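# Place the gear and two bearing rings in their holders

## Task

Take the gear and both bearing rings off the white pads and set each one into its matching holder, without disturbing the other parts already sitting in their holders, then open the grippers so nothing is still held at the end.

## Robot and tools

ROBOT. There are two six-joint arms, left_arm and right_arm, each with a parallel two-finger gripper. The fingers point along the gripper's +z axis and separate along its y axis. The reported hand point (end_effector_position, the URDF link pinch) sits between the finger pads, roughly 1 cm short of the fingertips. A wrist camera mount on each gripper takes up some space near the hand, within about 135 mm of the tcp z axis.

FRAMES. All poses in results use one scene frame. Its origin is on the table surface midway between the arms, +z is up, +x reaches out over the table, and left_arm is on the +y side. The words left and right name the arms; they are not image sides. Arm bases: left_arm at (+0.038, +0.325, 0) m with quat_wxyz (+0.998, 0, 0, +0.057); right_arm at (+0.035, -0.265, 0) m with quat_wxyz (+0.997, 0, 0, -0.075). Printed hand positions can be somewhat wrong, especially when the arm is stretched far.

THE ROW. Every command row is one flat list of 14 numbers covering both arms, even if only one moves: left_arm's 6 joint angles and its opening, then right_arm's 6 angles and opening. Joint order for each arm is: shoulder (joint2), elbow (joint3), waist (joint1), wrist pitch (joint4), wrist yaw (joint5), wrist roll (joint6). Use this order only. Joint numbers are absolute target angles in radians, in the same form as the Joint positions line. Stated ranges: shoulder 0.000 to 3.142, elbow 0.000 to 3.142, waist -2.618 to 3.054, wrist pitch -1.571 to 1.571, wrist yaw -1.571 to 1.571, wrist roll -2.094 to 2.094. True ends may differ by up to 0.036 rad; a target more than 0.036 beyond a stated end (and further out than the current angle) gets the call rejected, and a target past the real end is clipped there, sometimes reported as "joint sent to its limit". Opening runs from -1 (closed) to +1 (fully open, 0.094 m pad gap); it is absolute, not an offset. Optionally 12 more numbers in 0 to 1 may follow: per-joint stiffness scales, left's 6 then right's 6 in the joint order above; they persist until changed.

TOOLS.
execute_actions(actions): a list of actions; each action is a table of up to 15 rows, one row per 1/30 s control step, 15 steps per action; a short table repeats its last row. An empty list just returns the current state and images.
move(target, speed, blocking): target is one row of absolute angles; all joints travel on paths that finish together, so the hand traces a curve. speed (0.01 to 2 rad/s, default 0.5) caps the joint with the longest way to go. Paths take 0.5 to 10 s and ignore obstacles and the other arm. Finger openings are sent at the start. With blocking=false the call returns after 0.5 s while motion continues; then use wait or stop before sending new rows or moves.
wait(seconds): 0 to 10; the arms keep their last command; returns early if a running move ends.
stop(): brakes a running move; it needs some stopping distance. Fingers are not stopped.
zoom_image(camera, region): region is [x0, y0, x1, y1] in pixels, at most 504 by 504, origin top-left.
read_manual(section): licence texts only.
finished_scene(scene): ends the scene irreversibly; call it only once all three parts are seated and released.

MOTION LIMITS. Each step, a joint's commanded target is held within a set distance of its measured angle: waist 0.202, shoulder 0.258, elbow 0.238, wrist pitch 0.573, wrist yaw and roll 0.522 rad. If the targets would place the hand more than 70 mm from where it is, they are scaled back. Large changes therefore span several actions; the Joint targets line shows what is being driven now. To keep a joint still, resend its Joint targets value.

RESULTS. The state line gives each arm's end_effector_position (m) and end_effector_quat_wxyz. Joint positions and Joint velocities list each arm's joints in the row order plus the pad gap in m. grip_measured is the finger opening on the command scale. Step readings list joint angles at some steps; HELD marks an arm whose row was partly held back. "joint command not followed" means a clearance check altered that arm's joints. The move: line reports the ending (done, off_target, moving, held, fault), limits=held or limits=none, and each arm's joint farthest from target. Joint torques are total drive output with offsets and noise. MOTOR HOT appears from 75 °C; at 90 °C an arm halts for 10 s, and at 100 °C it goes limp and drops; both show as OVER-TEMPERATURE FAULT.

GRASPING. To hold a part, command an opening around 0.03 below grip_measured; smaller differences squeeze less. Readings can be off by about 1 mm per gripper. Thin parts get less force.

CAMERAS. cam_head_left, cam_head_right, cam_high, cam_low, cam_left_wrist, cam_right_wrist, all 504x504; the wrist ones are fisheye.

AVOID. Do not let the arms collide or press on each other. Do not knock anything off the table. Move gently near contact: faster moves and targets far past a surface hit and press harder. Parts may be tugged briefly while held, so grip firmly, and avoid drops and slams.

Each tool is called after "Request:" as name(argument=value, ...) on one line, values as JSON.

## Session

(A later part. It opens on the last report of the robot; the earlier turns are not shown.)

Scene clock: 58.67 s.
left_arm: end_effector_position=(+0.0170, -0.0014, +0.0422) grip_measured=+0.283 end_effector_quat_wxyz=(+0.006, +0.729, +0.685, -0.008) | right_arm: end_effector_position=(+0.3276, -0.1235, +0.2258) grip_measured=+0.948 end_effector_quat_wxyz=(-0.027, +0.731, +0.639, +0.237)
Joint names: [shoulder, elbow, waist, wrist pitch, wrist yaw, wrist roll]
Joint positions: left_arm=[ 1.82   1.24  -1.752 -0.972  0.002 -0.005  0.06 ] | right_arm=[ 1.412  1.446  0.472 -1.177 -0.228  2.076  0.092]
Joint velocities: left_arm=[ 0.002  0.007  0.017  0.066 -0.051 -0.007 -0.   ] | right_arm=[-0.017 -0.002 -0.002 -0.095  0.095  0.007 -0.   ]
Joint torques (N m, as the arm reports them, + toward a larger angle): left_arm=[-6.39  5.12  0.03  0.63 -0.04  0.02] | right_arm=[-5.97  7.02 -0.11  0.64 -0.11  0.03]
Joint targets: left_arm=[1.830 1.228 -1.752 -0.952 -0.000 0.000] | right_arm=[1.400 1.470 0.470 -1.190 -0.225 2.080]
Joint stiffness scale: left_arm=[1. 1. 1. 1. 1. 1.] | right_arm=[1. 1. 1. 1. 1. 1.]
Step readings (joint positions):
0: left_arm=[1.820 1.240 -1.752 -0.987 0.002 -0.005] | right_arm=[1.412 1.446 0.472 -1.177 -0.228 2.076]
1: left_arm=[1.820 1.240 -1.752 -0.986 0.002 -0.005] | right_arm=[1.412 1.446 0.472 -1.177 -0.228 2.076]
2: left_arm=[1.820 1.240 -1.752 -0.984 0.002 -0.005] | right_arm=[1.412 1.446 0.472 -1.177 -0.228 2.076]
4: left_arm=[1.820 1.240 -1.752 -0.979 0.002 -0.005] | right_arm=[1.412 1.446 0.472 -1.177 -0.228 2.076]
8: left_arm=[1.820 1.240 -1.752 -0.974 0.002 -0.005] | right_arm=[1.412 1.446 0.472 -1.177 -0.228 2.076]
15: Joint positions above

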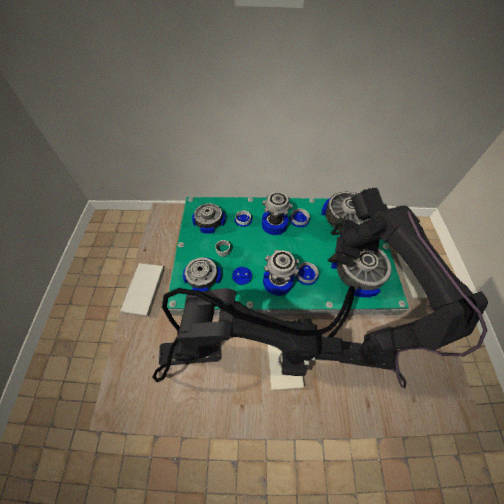

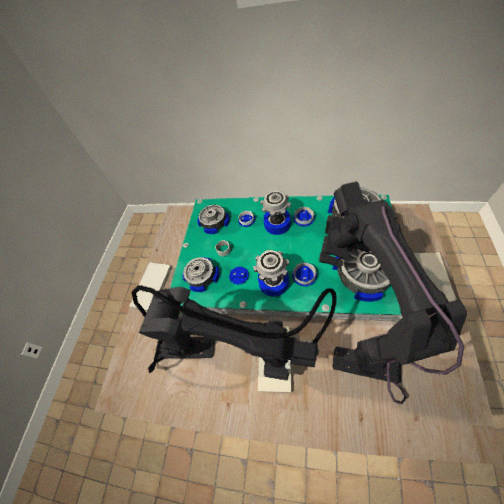

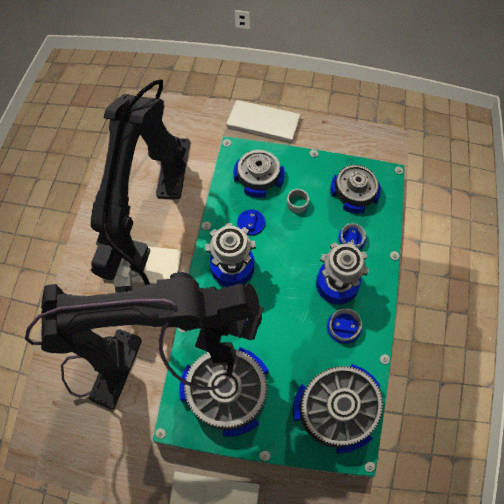

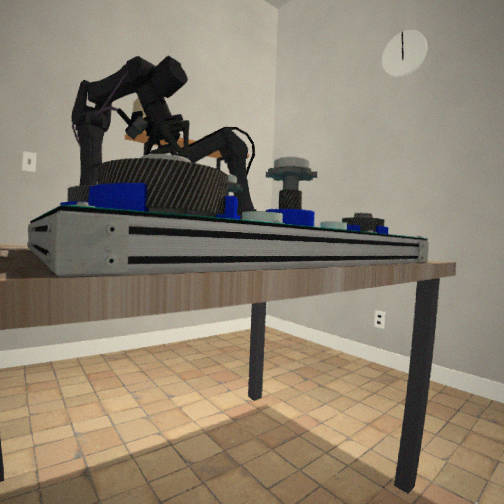

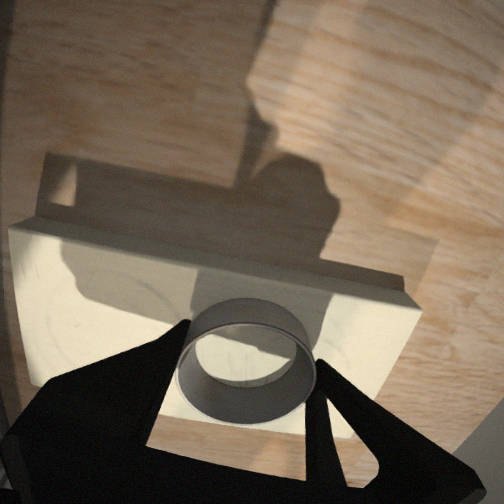

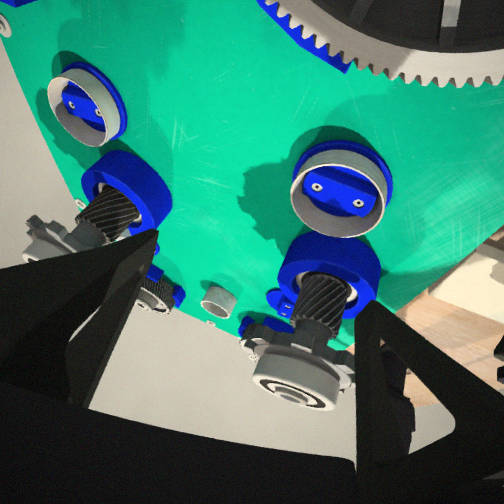

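Request:
move(target=[1.25,1.16,-1.3,-1.45,0,0,0.2,1.40,1.47,0.47,-1.19,-0.225,2.08,0.95], speed=0.7)

Request:
move(target=[1.33,1.20,-0.76,-1.42,0,0,0.2,1.40,1.47,0.47,-1.19,-0.225,2.08,0.95], speed=0.8)

Request:
move(target=[1.69,1.405,-0.674,-1.215,0,0,0.2,1.40,1.47,0.47,-1.19,-0.225,2.08,0.95], speed=0.5)

Scene clock: 61.07 s.
left_arm: end_effector_position=(+0.1132, +0.1388, +0.1598) grip_measured=+0.283 end_effector_quat_wxyz=(+0.018, +0.560, +0.828, -0.013) | right_arm: end_effector_position=(+0.3276, -0.1235, +0.2258) grip_measured=+0.948 end_effector_quat_wxyz=(-0.027, +0.731, +0.639, +0.237)
Joint names: [shoulder, elbow, waist, wrist pitch, wrist yaw, wrist roll]
Joint positions: left_arm=[ 1.267  1.176 -1.308 -1.436  0.001 -0.005  0.06 ] | right_arm=[ 1.412  1.446  0.472 -1.177 -0.228  2.076  0.092]
Joint velocities: left_arm=[ 0.007 -0.007 -0.032 -0.037 -0.051  0.022  0.   ] | right_arm=[-0.012 -0.002  0.002  0.051 -0.007  0.022  0.   ]
Joint torques (N m, as the arm reports them, + toward a larger angle): left_arm=[-4.36  5.03  0.69  0.3  -0.02  0.02] | right_arm=[-5.99  6.96 -0.14  0.64 -0.11  0.04]
Joint targets: left_arm=[1.250 1.160 -1.300 -1.450 -0.000 0.000] | right_arm=[1.400 1.470 0.470 -1.190 -0.225 2.080]
Joint stiffness scale: left_arm=[1. 1. 1. 1. 1. 1.] | right_arm=[1. 1. 1. 1. 1. 1.]
move: off_target (right_arm); limits=none; left_arm: farthest joint: the shoulder, 0.017 radians from its target (0.570 radians at the start); right_arm: farthest joint: the elbow, 0.024 radians from its target (0.024 radians at the start)

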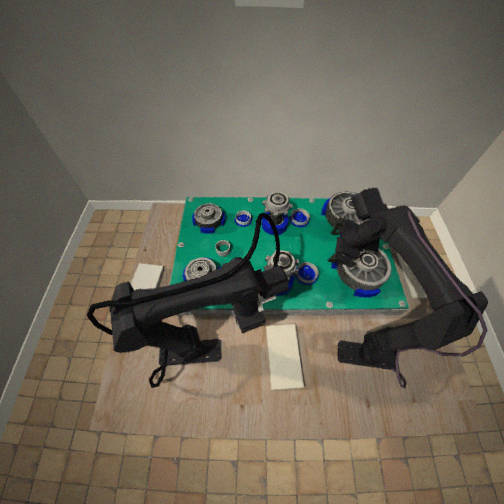

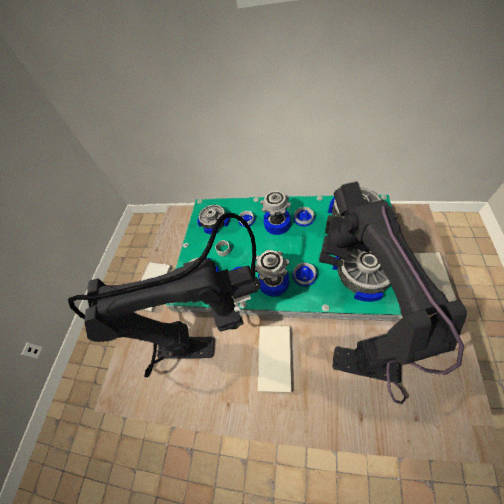

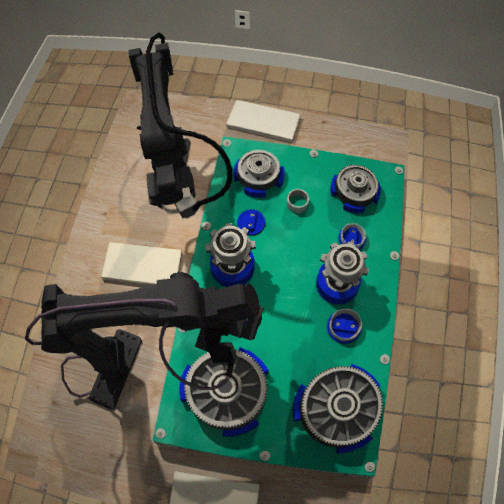

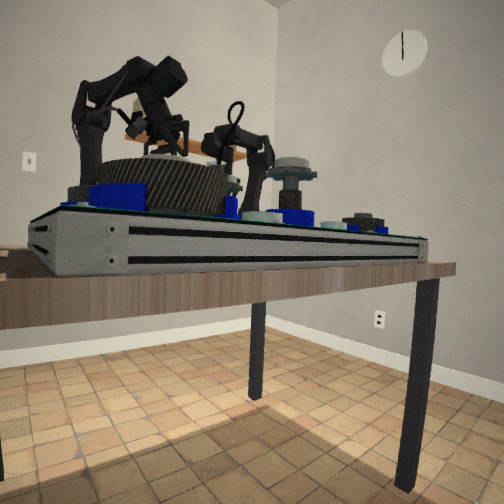

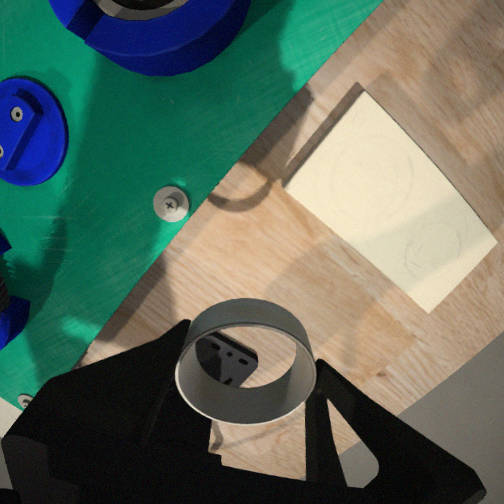

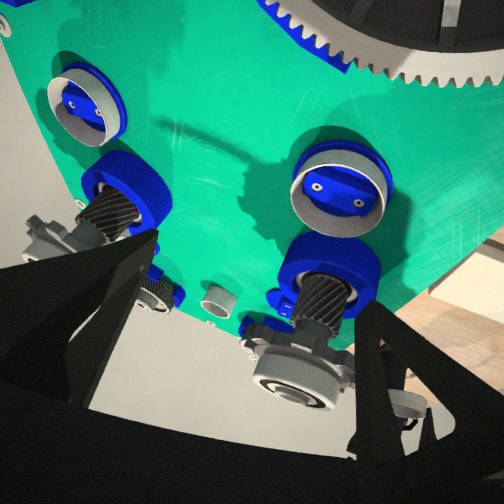

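Scene clock: 62.20 s.
left_arm: end_effector_position=(+0.2002, +0.2029, +0.1496) grip_measured=+0.283 end_effector_quat_wxyz=(-0.006, +0.318, +0.948, +0.002) | right_arm: end_effector_position=(+0.3276, -0.1235, +0.2258) grip_measured=+0.948 end_effector_quat_wxyz=(-0.027, +0.731, +0.639, +0.237)
Joint names: [shoulder, elbow, waist, wrist pitch, wrist yaw, wrist roll]
Joint positions: left_arm=[ 1.323  1.176 -0.767 -1.436  0.    -0.005  0.06 ] | right_arm=[ 1.412  1.446  0.472 -1.177 -0.228  2.076  0.092]
Joint velocities: left_arm=[ 0.007 -0.012  0.012  0.007 -0.022  0.037  0.   ] | right_arm=[-0.002 -0.007  0.007  0.022 -0.037  0.066  0.   ]
Joint torques (N m, as the arm reports them, + toward a larger angle): left_arm=[-2.95  8.62  0.59  0.54 -0.03  0.02] | right_arm=[-5.94  7.01 -0.1   0.66 -0.12  0.03]
Joint targets: left_arm=[1.330 1.200 -0.760 -1.420 -0.000 0.000] | right_arm=[1.400 1.470 0.470 -1.190 -0.225 2.080]
Joint stiffness scale: left_arm=[1. 1. 1. 1. 1. 1.] | right_arm=[1. 1. 1. 1. 1. 1.]
move: off_target (left_arm, right_arm); limits=none; left_arm: farthest joint: the elbow, 0.024 radians from its target (0.024 radians at the start); right_arm: farthest joint: the elbow, 0.024 radians from its target (0.024 radians at the start)

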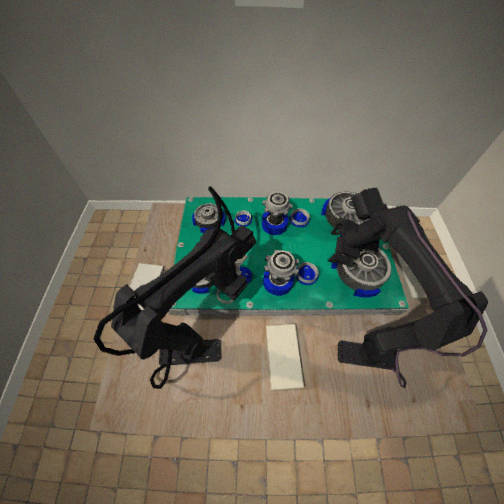

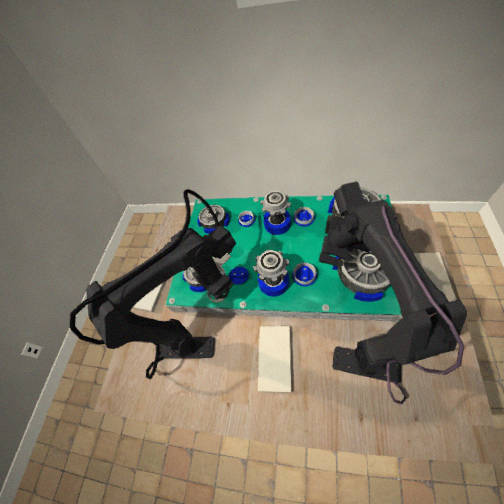

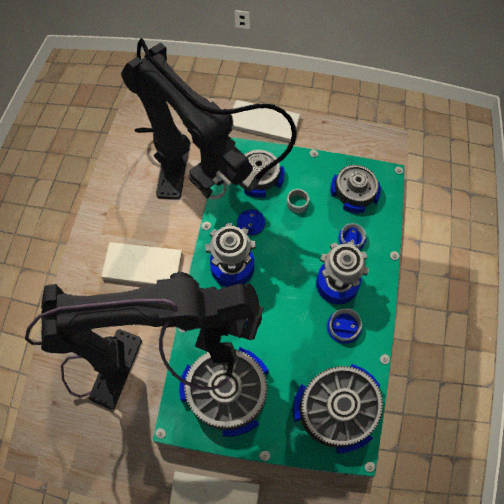

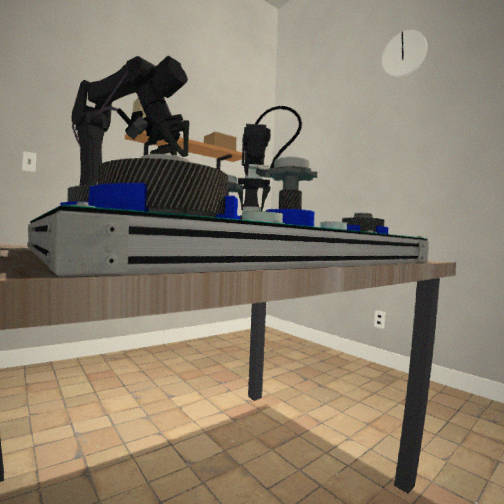

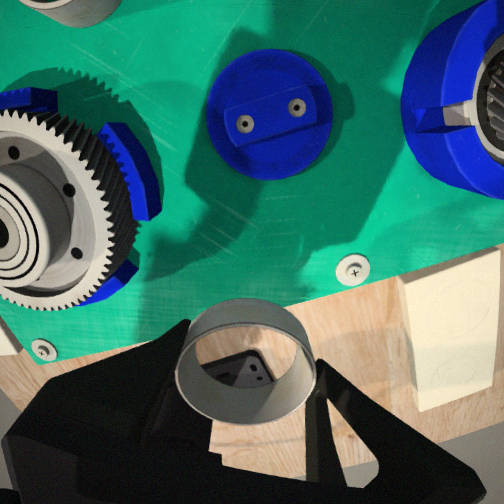

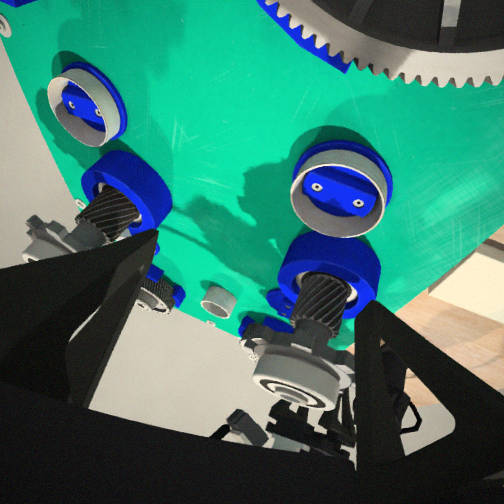

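Scene clock: 63.40 s.
left_arm: end_effector_position=(+0.2962, +0.1623, +0.1095) grip_measured=+0.283 end_effector_quat_wxyz=(+0.003, +0.277, +0.961, -0.001) | right_arm: end_effector_position=(+0.3276, -0.1235, +0.2258) grip_measured=+0.948 end_effector_quat_wxyz=(-0.027, +0.731, +0.639, +0.237)
Joint names: [shoulder, elbow, waist, wrist pitch, wrist yaw, wrist roll]
Joint positions: left_arm=[ 1.695  1.364 -0.682 -1.234  0.    -0.005  0.06 ] | right_arm=[ 1.412  1.446  0.472 -1.177 -0.228  2.076  0.092]
Joint velocities: left_arm=[-0.002  0.012  0.017 -0.095 -0.037 -0.022 -0.001] | right_arm=[ 0.002 -0.017 -0.017 -0.007  0.037 -0.037 -0.001]
Joint torques (N m, as the arm reports them, + toward a larger angle): left_arm=[-6.63 10.13  0.63  0.6  -0.03  0.03] | right_arm=[-6.01  7.   -0.2   0.65 -0.1   0.03]
Joint targets: left_arm=[1.690 1.405 -0.674 -1.215 -0.000 0.000] | right_arm=[1.400 1.470 0.470 -1.190 -0.225 2.080]
Joint stiffness scale: left_arm=[1. 1. 1. 1. 1. 1.] | right_arm=[1. 1. 1. 1. 1. 1.]
move: off_target (left_arm, right_arm); limits=none; left_arm: farthest joint: the elbow, 0.041 radians from its target (0.229 radians at the start); right_arm: farthest joint: the elbow, 0.024 radians from its target (0.024 radians at the start)

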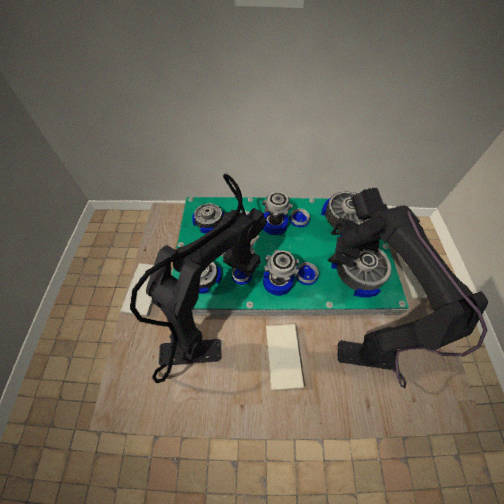

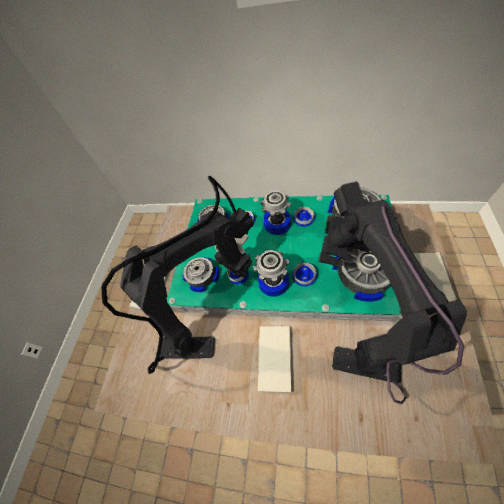

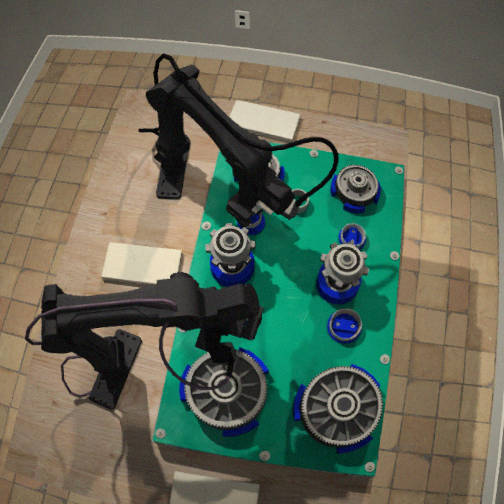

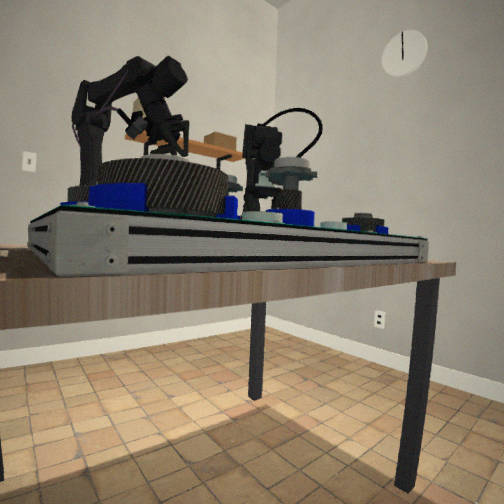

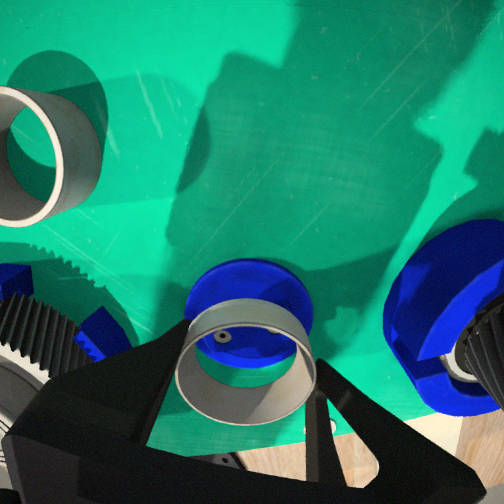

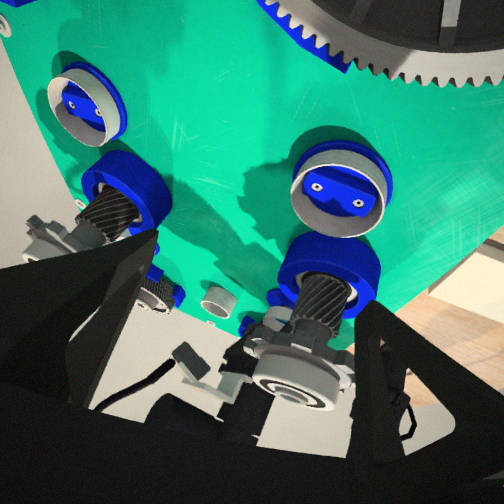

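Request:
zoom_image(camera="cam_left_wrist", region=[160,250,340,430])

Region (160, 250, 340, 430) of cam_left_wrist's 504x504 image, scaled by 2.800, with more detail than that image has.

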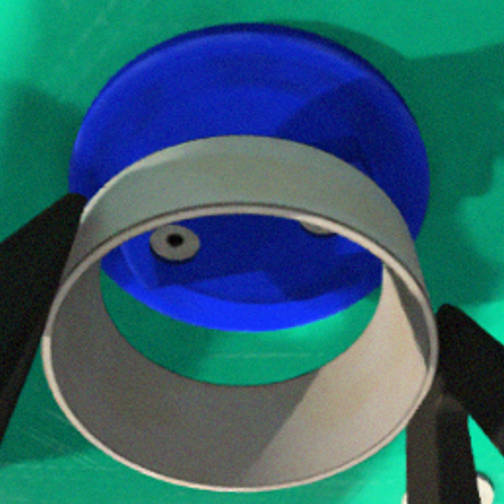

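Request:
execute_actions(actions=[[[1.695,1.38,-0.674,-1.21,0,0,0.2,1.40,1.47,0.47,-1.19,-0.225,2.08,0.95],[1.70,1.38,-0.674,-1.207,0,0,0.2,1.40,1.47,0.47,-1.19,-0.225,2.08,0.95],[1.703,1.38,-0.674,-1.205,0,0,0.2,1.40,1.47,0.47,-1.19,-0.225,2.08,0.95],[1.706,1.38,-0.674,-1.204,0,0,0.2,1.40,1.47,0.47,-1.19,-0.225,2.08,0.95],[1.709,1.38,-0.674,-1.204,0,0,0.2,1.40,1.47,0.47,-1.19,-0.225,2.08,0.95],[1.712,1.38,-0.674,-1.204,0,0,0.2,1.40,1.47,0.47,-1.19,-0.225,2.08,0.95]]])

Request:
zoom_image(camera="cam_left_wrist", region=[160,250,340,430])

Scene clock: 65.17 s.
left_arm: end_effector_position=(+0.2984, +0.1609, +0.1047) grip_measured=+0.283 end_effector_quat_wxyz=(+0.001, +0.277, +0.961, -0.000) | right_arm: end_effector_position=(+0.3276, -0.1235, +0.2258) grip_measured=+0.948 end_effector_quat_wxyz=(-0.027, +0.731, +0.639, +0.237)
Joint names: [shoulder, elbow, waist, wrist pitch, wrist yaw, wrist roll]
Joint positions: left_arm=[ 1.711  1.364 -0.682 -1.223  0.    -0.005  0.06 ] | right_arm=[ 1.412  1.446  0.472 -1.177 -0.228  2.076  0.092]
Joint velocities: left_arm=[ 0.017  0.012 -0.007 -0.037  0.051  0.007 -0.   ] | right_arm=[ 0.002 -0.002 -0.012  0.007  0.037  0.007  0.   ]
Joint torques (N m, as the arm reports them, + toward a larger angle): left_arm=[-6.39  7.98  0.64  0.58 -0.03  0.01] | right_arm=[-6.02  7.07 -0.1   0.65 -0.11  0.03]
Joint targets: left_arm=[1.712 1.380 -0.674 -1.204 0.000 -0.000] | right_arm=[1.400 1.470 0.470 -1.190 -0.225 2.080]
Joint stiffness scale: left_arm=[1. 1. 1. 1. 1. 1.] | right_arm=[1. 1. 1. 1. 1. 1.]
Step readings (joint positions):
0: left_arm=[1.695 1.364 -0.682 -1.233 0.000 -0.005] | right_arm=[1.412 1.446 0.472 -1.177 -0.228 2.076]
1: left_arm=[1.695 1.364 -0.682 -1.233 0.000 -0.005] | right_arm=[1.412 1.446 0.472 -1.177 -0.228 2.076]
2: left_arm=[1.695 1.364 -0.682 -1.232 0.000 -0.005] | right_arm=[1.412 1.446 0.472 -1.177 -0.228 2.076]
4: left_arm=[1.695 1.364 -0.682 -1.229 0.000 -0.005] | right_arm=[1.412 1.446 0.472 -1.177 -0.228 2.076]
8: left_arm=[1.704 1.364 -0.682 -1.225 0.000 -0.005] | right_arm=[1.412 1.446 0.472 -1.177 -0.228 2.076]
15: Joint positions above

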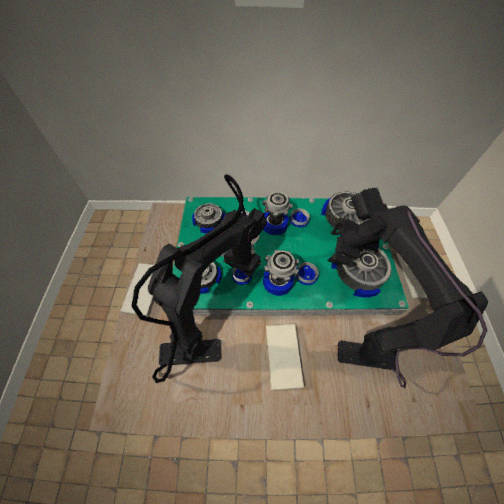

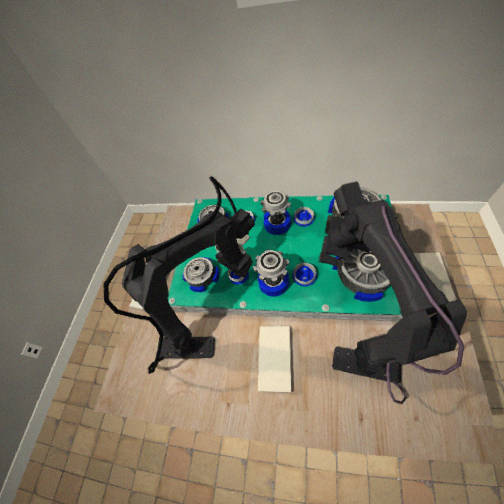

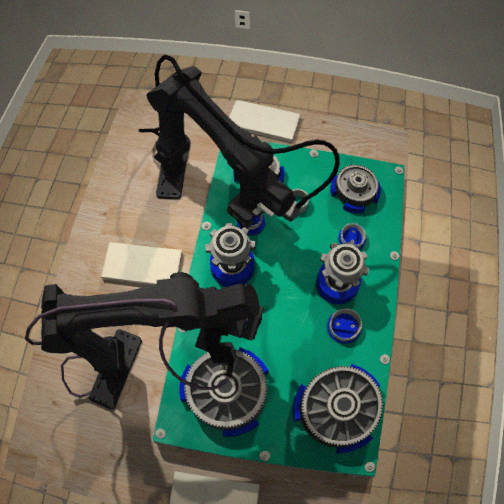

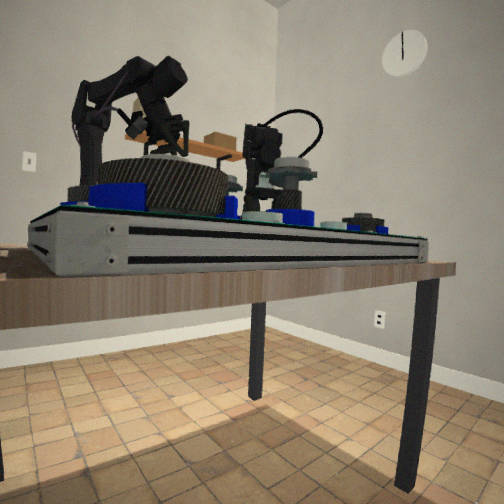

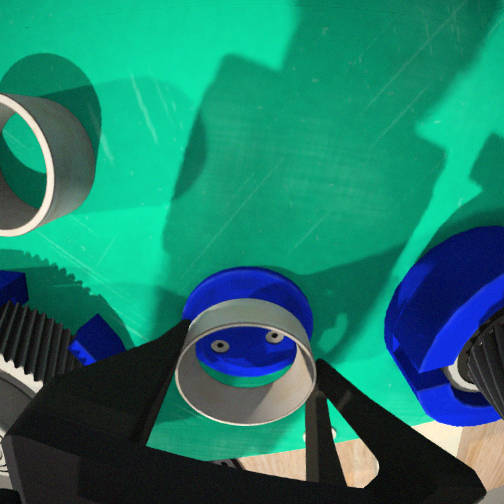

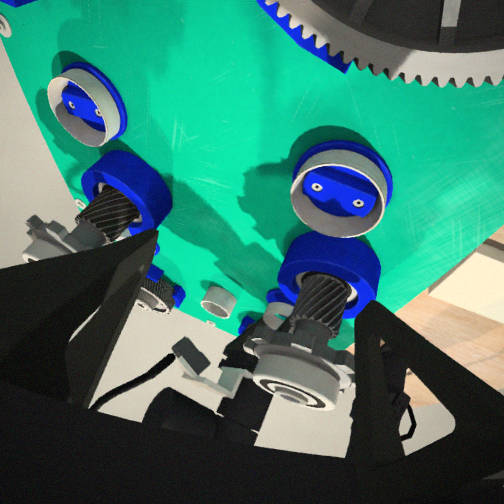

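Region (160, 250, 340, 430) of cam_left_wrist's 504x504 image, scaled by 2.800, with more detail than that image has.

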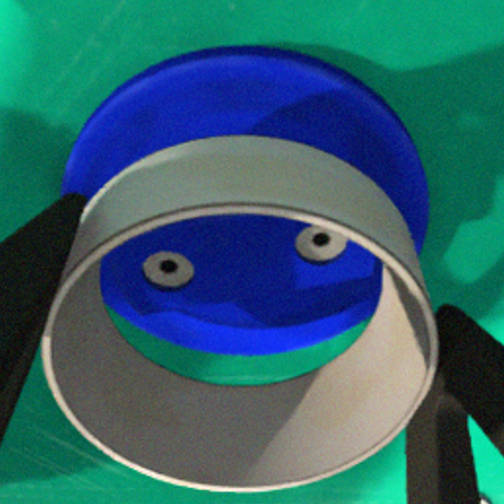

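Request:
execute_actions(actions=[[[1.715,1.38,-0.674,-1.204,0,0,0.2,1.40,1.47,0.47,-1.19,-0.225,2.08,0.95],[1.718,1.38,-0.674,-1.204,0,0,0.2,1.40,1.47,0.47,-1.19,-0.225,2.08,0.95],[1.721,1.38,-0.674,-1.204,0,0,0.2,1.40,1.47,0.47,-1.19,-0.225,2.08,0.95],[1.724,1.38,-0.674,-1.204,0,0,0.2,1.40,1.47,0.47,-1.19,-0.225,2.08,0.95],[1.727,1.38,-0.674,-1.204,0,0,0.2,1.40,1.47,0.47,-1.19,-0.225,2.08,0.95],[1.73,1.38,-0.674,-1.204,0,0,0.2,1.40,1.47,0.47,-1.19,-0.225,2.08,0.95],[1.733,1.38,-0.674,-1.204,0,0,0.2,1.40,1.47,0.47,-1.19,-0.225,2.08,0.95],[1.736,1.38,-0.674,-1.204,0,0,0.2,1.40,1.47,0.47,-1.19,-0.225,2.08,0.95],[1.739,1.38,-0.674,-1.204,0,0,0.2,1.40,1.47,0.47,-1.19,-0.225,2.08,0.95],[1.742,1.38,-0.674,-1.204,0,0,0.2,1.40,1.47,0.47,-1.19,-0.225,2.08,0.95],[1.745,1.38,-0.674,-1.204,0,0,0.2,1.40,1.47,0.47,-1.19,-0.225,2.08,0.95]]])

Request:
zoom_image(camera="cam_left_wrist", region=[160,250,340,430])

Scene clock: 66.33 s.
left_arm: end_effector_position=(+0.3002, +0.1596, +0.0953) grip_measured=+0.283 end_effector_quat_wxyz=(-0.010, +0.277, +0.961, +0.002) | right_arm: end_effector_position=(+0.3276, -0.1235, +0.2258) grip_measured=+0.948 end_effector_quat_wxyz=(-0.027, +0.731, +0.639, +0.237)
Joint names: [shoulder, elbow, waist, wrist pitch, wrist yaw, wrist roll]
Joint positions: left_arm=[ 1.744  1.364 -0.681 -1.211  0.002 -0.005  0.06 ] | right_arm=[ 1.412  1.446  0.472 -1.177 -0.228  2.076  0.092]
Joint velocities: left_arm=[ 0.032 -0.017  0.007  0.007  0.022 -0.037  0.   ] | right_arm=[-0.002 -0.012 -0.007 -0.007 -0.095  0.007  0.   ]
Joint torques (N m, as the arm reports them, + toward a larger angle): left_arm=[-6.82  7.88  0.62  0.38 -0.03  0.02] | right_arm=[-5.97  7.   -0.1   0.64 -0.1   0.03]
Joint targets: left_arm=[1.745 1.380 -0.674 -1.204 0.000 -0.000] | right_arm=[1.400 1.470 0.470 -1.190 -0.225 2.080]
Joint stiffness scale: left_arm=[1. 1. 1. 1. 1. 1.] | right_arm=[1. 1. 1. 1. 1. 1.]
Step readings (joint positions):
0: left_arm=[1.711 1.364 -0.682 -1.222 0.000 -0.005] | right_arm=[1.412 1.446 0.472 -1.177 -0.228 2.076]
1: left_arm=[1.711 1.364 -0.682 -1.222 0.000 -0.005] | right_arm=[1.412 1.446 0.472 -1.177 -0.228 2.076]
2: left_arm=[1.711 1.364 -0.682 -1.222 0.000 -0.005] | right_arm=[1.412 1.446 0.472 -1.177 -0.228 2.076]
4: left_arm=[1.712 1.364 -0.682 -1.222 0.000 -0.005] | right_arm=[1.412 1.446 0.472 -1.177 -0.228 2.076]
8: left_arm=[1.724 1.364 -0.682 -1.220 0.002 -0.005] | right_arm=[1.412 1.446 0.472 -1.177 -0.228 2.076]
15: Joint positions above

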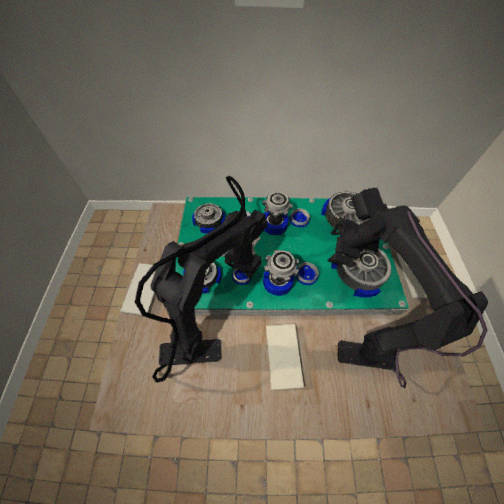

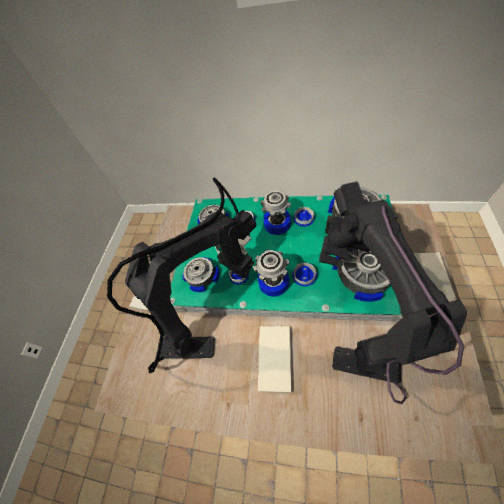

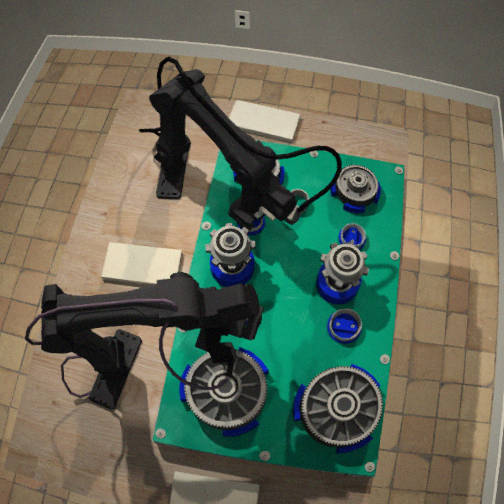

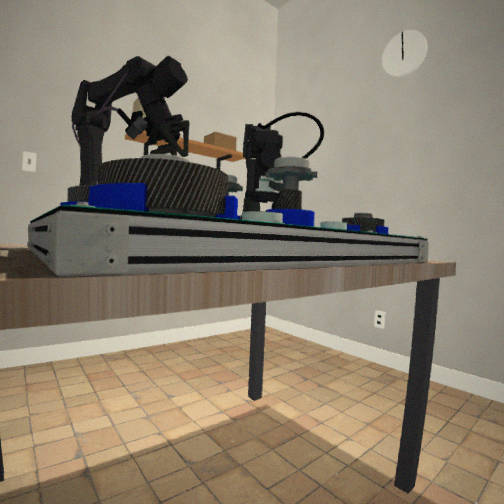

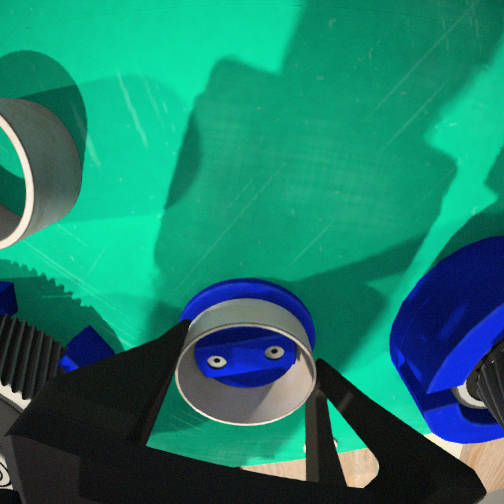

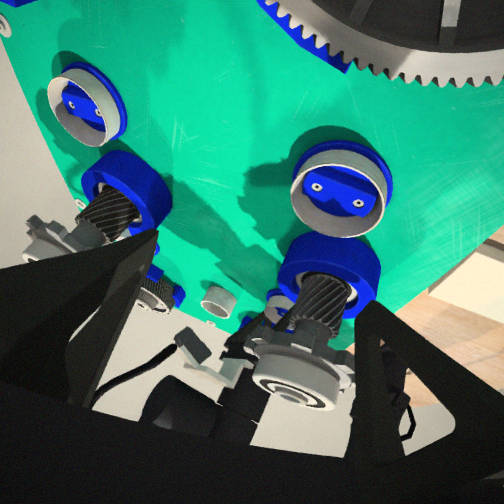

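Region (160, 250, 340, 430) of cam_left_wrist's 504x504 image, scaled by 2.800, with more detail than that image has.

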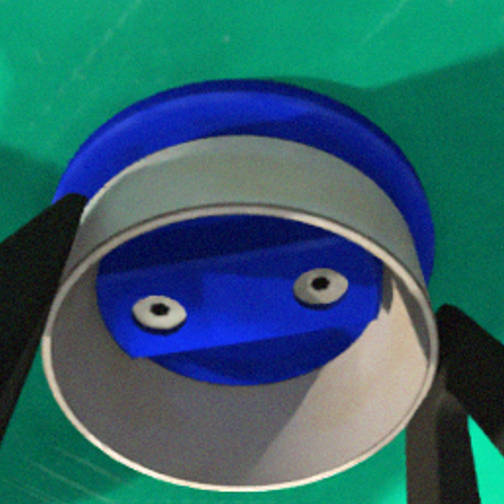

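Inserted. Finish seating, release and lift.

Request:
execute_actions(actions=[[[1.748,1.38,-0.678,-1.21,0,0,0.2,1.40,1.47,0.47,-1.19,-0.225,2.08,0.95],[1.751,1.38,-0.678,-1.21,0,0,0.2,1.40,1.47,0.47,-1.19,-0.225,2.08,0.95],[1.754,1.38,-0.678,-1.21,0,0,0.2,1.40,1.47,0.47,-1.19,-0.225,2.08,0.95],[1.757,1.38,-0.678,-1.21,0,0,0.2,1.40,1.47,0.47,-1.19,-0.225,2.08,0.95],[1.76,1.38,-0.678,-1.21,0,0,0.2,1.40,1.47,0.47,-1.19,-0.225,2.08,0.95],[1.762,1.38,-0.678,-1.21,0,0,0.2,1.40,1.47,0.47,-1.19,-0.225,2.08,0.95],[1.762,1.38,-0.678,-1.21,0,0,0.2,1.40,1.47,0.47,-1.19,-0.225,2.08,0.95],[1.762,1.38,-0.678,-1.21,0,0,0.2,1.40,1.47,0.47,-1.19,-0.225,2.08,0.95],[1.762,1.38,-0.678,-1.21,0,0,0.2,1.40,1.47,0.47,-1.19,-0.225,2.08,0.95],[1.75,1.38,-0.68,-1.21,0,0,0.65,1.40,1.47,0.47,-1.19,-0.225,2.08,0.95]],[[1.73,1.38,-0.68,-1.21,0,0,0.65,1.40,1.47,0.47,-1.19,-0.225,2.08,0.95],[1.72,1.38,-0.68,-1.21,0,0,0.65,1.40,1.47,0.47,-1.19,-0.225,2.08,0.95],[1.71,1.38,-0.68,-1.21,0,0,0.65,1.40,1.47,0.47,-1.19,-0.225,2.08,0.95],[1.70,1.38,-0.68,-1.21,0,0,0.65,1.40,1.47,0.47,-1.19,-0.225,2.08,0.95],[1.69,1.38,-0.68,-1.21,0,0,0.65,1.40,1.47,0.47,-1.19,-0.225,2.08,0.95],[1.68,1.38,-0.68,-1.21,0,0,0.65,1.40,1.47,0.47,-1.19,-0.225,2.08,0.95],[1.67,1.38,-0.68,-1.21,0,0,0.65,1.40,1.47,0.47,-1.19,-0.225,2.08,0.95],[1.66,1.38,-0.68,-1.21,0,0,0.65,1.40,1.47,0.47,-1.19,-0.225,2.08,0.95],[1.65,1.38,-0.68,-1.21,0,0,0.65,1.40,1.47,0.47,-1.19,-0.225,2.08,0.95],[1.64,1.38,-0.68,-1.21,0,0,0.65,1.40,1.47,0.47,-1.19,-0.225,2.08,0.95],[1.63,1.38,-0.68,-1.21,0,0,0.65,1.40,1.47,0.47,-1.19,-0.225,2.08,0.95]]])

Scene clock: 68.40 s.
left_arm: end_effector_position=(+0.3011, +0.1590, +0.1226) grip_measured=+0.648 end_effector_quat_wxyz=(+0.036, +0.277, +0.960, -0.011) | right_arm: end_effector_position=(+0.3276, -0.1235, +0.2258) grip_measured=+0.948 end_effector_quat_wxyz=(-0.027, +0.731, +0.639, +0.237)
Joint names: [shoulder, elbow, waist, wrist pitch, wrist yaw, wrist roll]
Joint positions: left_arm=[ 1.65   1.364 -0.681 -1.21   0.002 -0.005  0.077] | right_arm=[ 1.412  1.446  0.472 -1.177 -0.228  2.076  0.092]
Joint velocities: left_arm=[-0.017  0.032 -0.027 -0.037 -0.037  0.022 -0.001] | right_arm=[-0.002 -0.002 -0.002 -0.007  0.007  0.022  0.   ]
Joint torques (N m, as the arm reports them, + toward a larger angle): left_arm=[-7.46  8.03  0.15  0.5  -0.03  0.02] | right_arm=[-6.01  7.   -0.16  0.65 -0.1   0.04]
Joint targets: left_arm=[1.630 1.380 -0.680 -1.210 0.000 -0.000] | right_arm=[1.400 1.470 0.470 -1.190 -0.225 2.080]
Joint stiffness scale: left_arm=[1. 1. 1. 1. 1. 1.] | right_arm=[1. 1. 1. 1. 1. 1.]
Step readings (joint positions; steps 1 to 15: 1st action; 16 to 30: 2nd action):
0: left_arm=[1.744 1.364 -0.681 -1.211 0.002 -0.005] | right_arm=[1.412 1.446 0.472 -1.177 -0.228 2.076]
1: left_arm=[1.744 1.364 -0.681 -1.211 0.002 -0.005] | right_arm=[1.412 1.446 0.472 -1.177 -0.228 2.076]
2: left_arm=[1.744 1.364 -0.681 -1.211 0.002 -0.005] | right_arm=[1.412 1.446 0.472 -1.177 -0.228 2.076]
4: left_arm=[1.745 1.364 -0.681 -1.211 0.002 -0.005] | right_arm=[1.412 1.446 0.472 -1.177 -0.228 2.076]
8: left_arm=[1.755 1.364 -0.681 -1.210 0.002 -0.005] | right_arm=[1.412 1.446 0.472 -1.177 -0.228 2.076]
15: left_arm=[1.755 1.364 -0.681 -1.210 0.002 -0.005] | right_arm=[1.412 1.446 0.472 -1.177 -0.228 2.076]
16: left_arm=[1.755 1.364 -0.681 -1.210 0.002 -0.005] | right_arm=[1.412 1.446 0.472 -1.177 -0.228 2.076]
17: left_arm=[1.754 1.364 -0.681 -1.210 0.002 -0.005] | right_arm=[1.412 1.446 0.472 -1.177 -0.228 2.076]
19: left_arm=[1.748 1.364 -0.681 -1.210 0.002 -0.005] | right_arm=[1.412 1.446 0.472 -1.177 -0.228 2.076]
23: left_arm=[1.711 1.364 -0.681 -1.210 0.002 -0.005] | right_arm=[1.412 1.446 0.472 -1.177 -0.228 2.076]
30: Joint positions above

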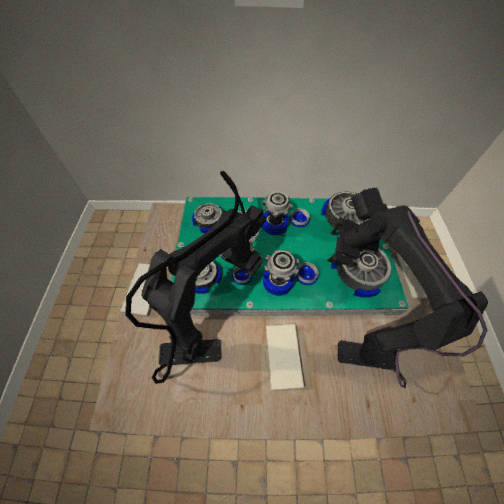

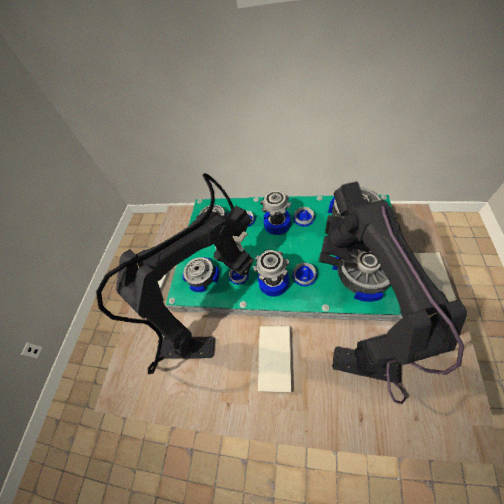

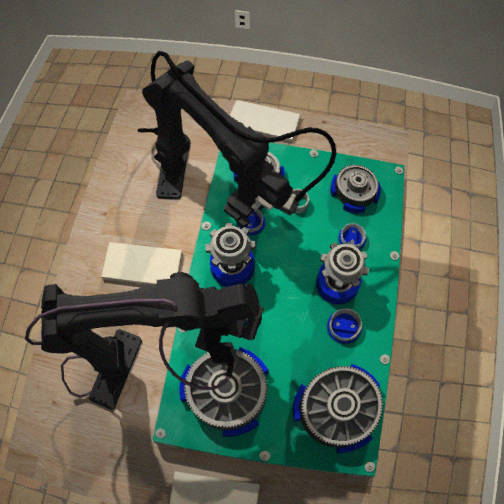

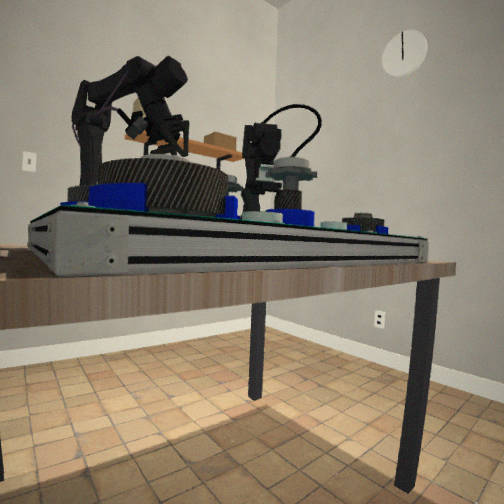

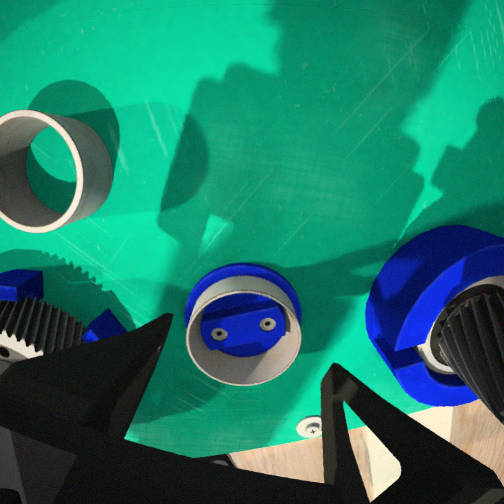

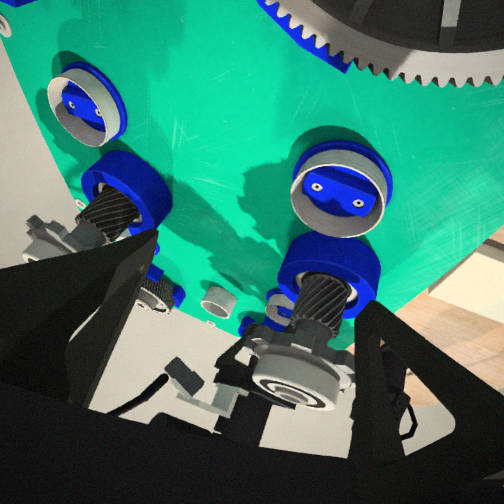

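Request:
zoom_image(camera="cam_head_right", region=[165,240,255,300])

Request:
zoom_image(camera="cam_low", region=[200,150,400,240])

Region (165, 240, 255, 300) of cam_head_right's 504x504 image, scaled by 5.600, with more detail than that image has.

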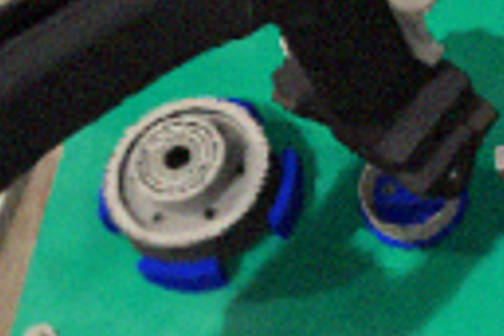

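Region (200, 150, 400, 240) of cam_low's 504x504 image, scaled by 2.520, with more detail than that image has; it fills the top 227 rows of this view, and the rest is white.

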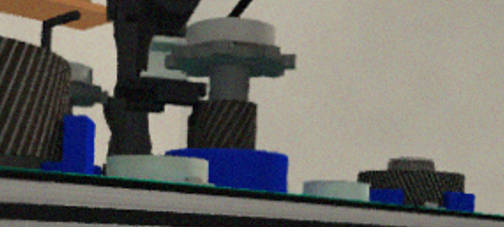

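Request:
finished_scene(scene=2)

The scene is finished: the task was done.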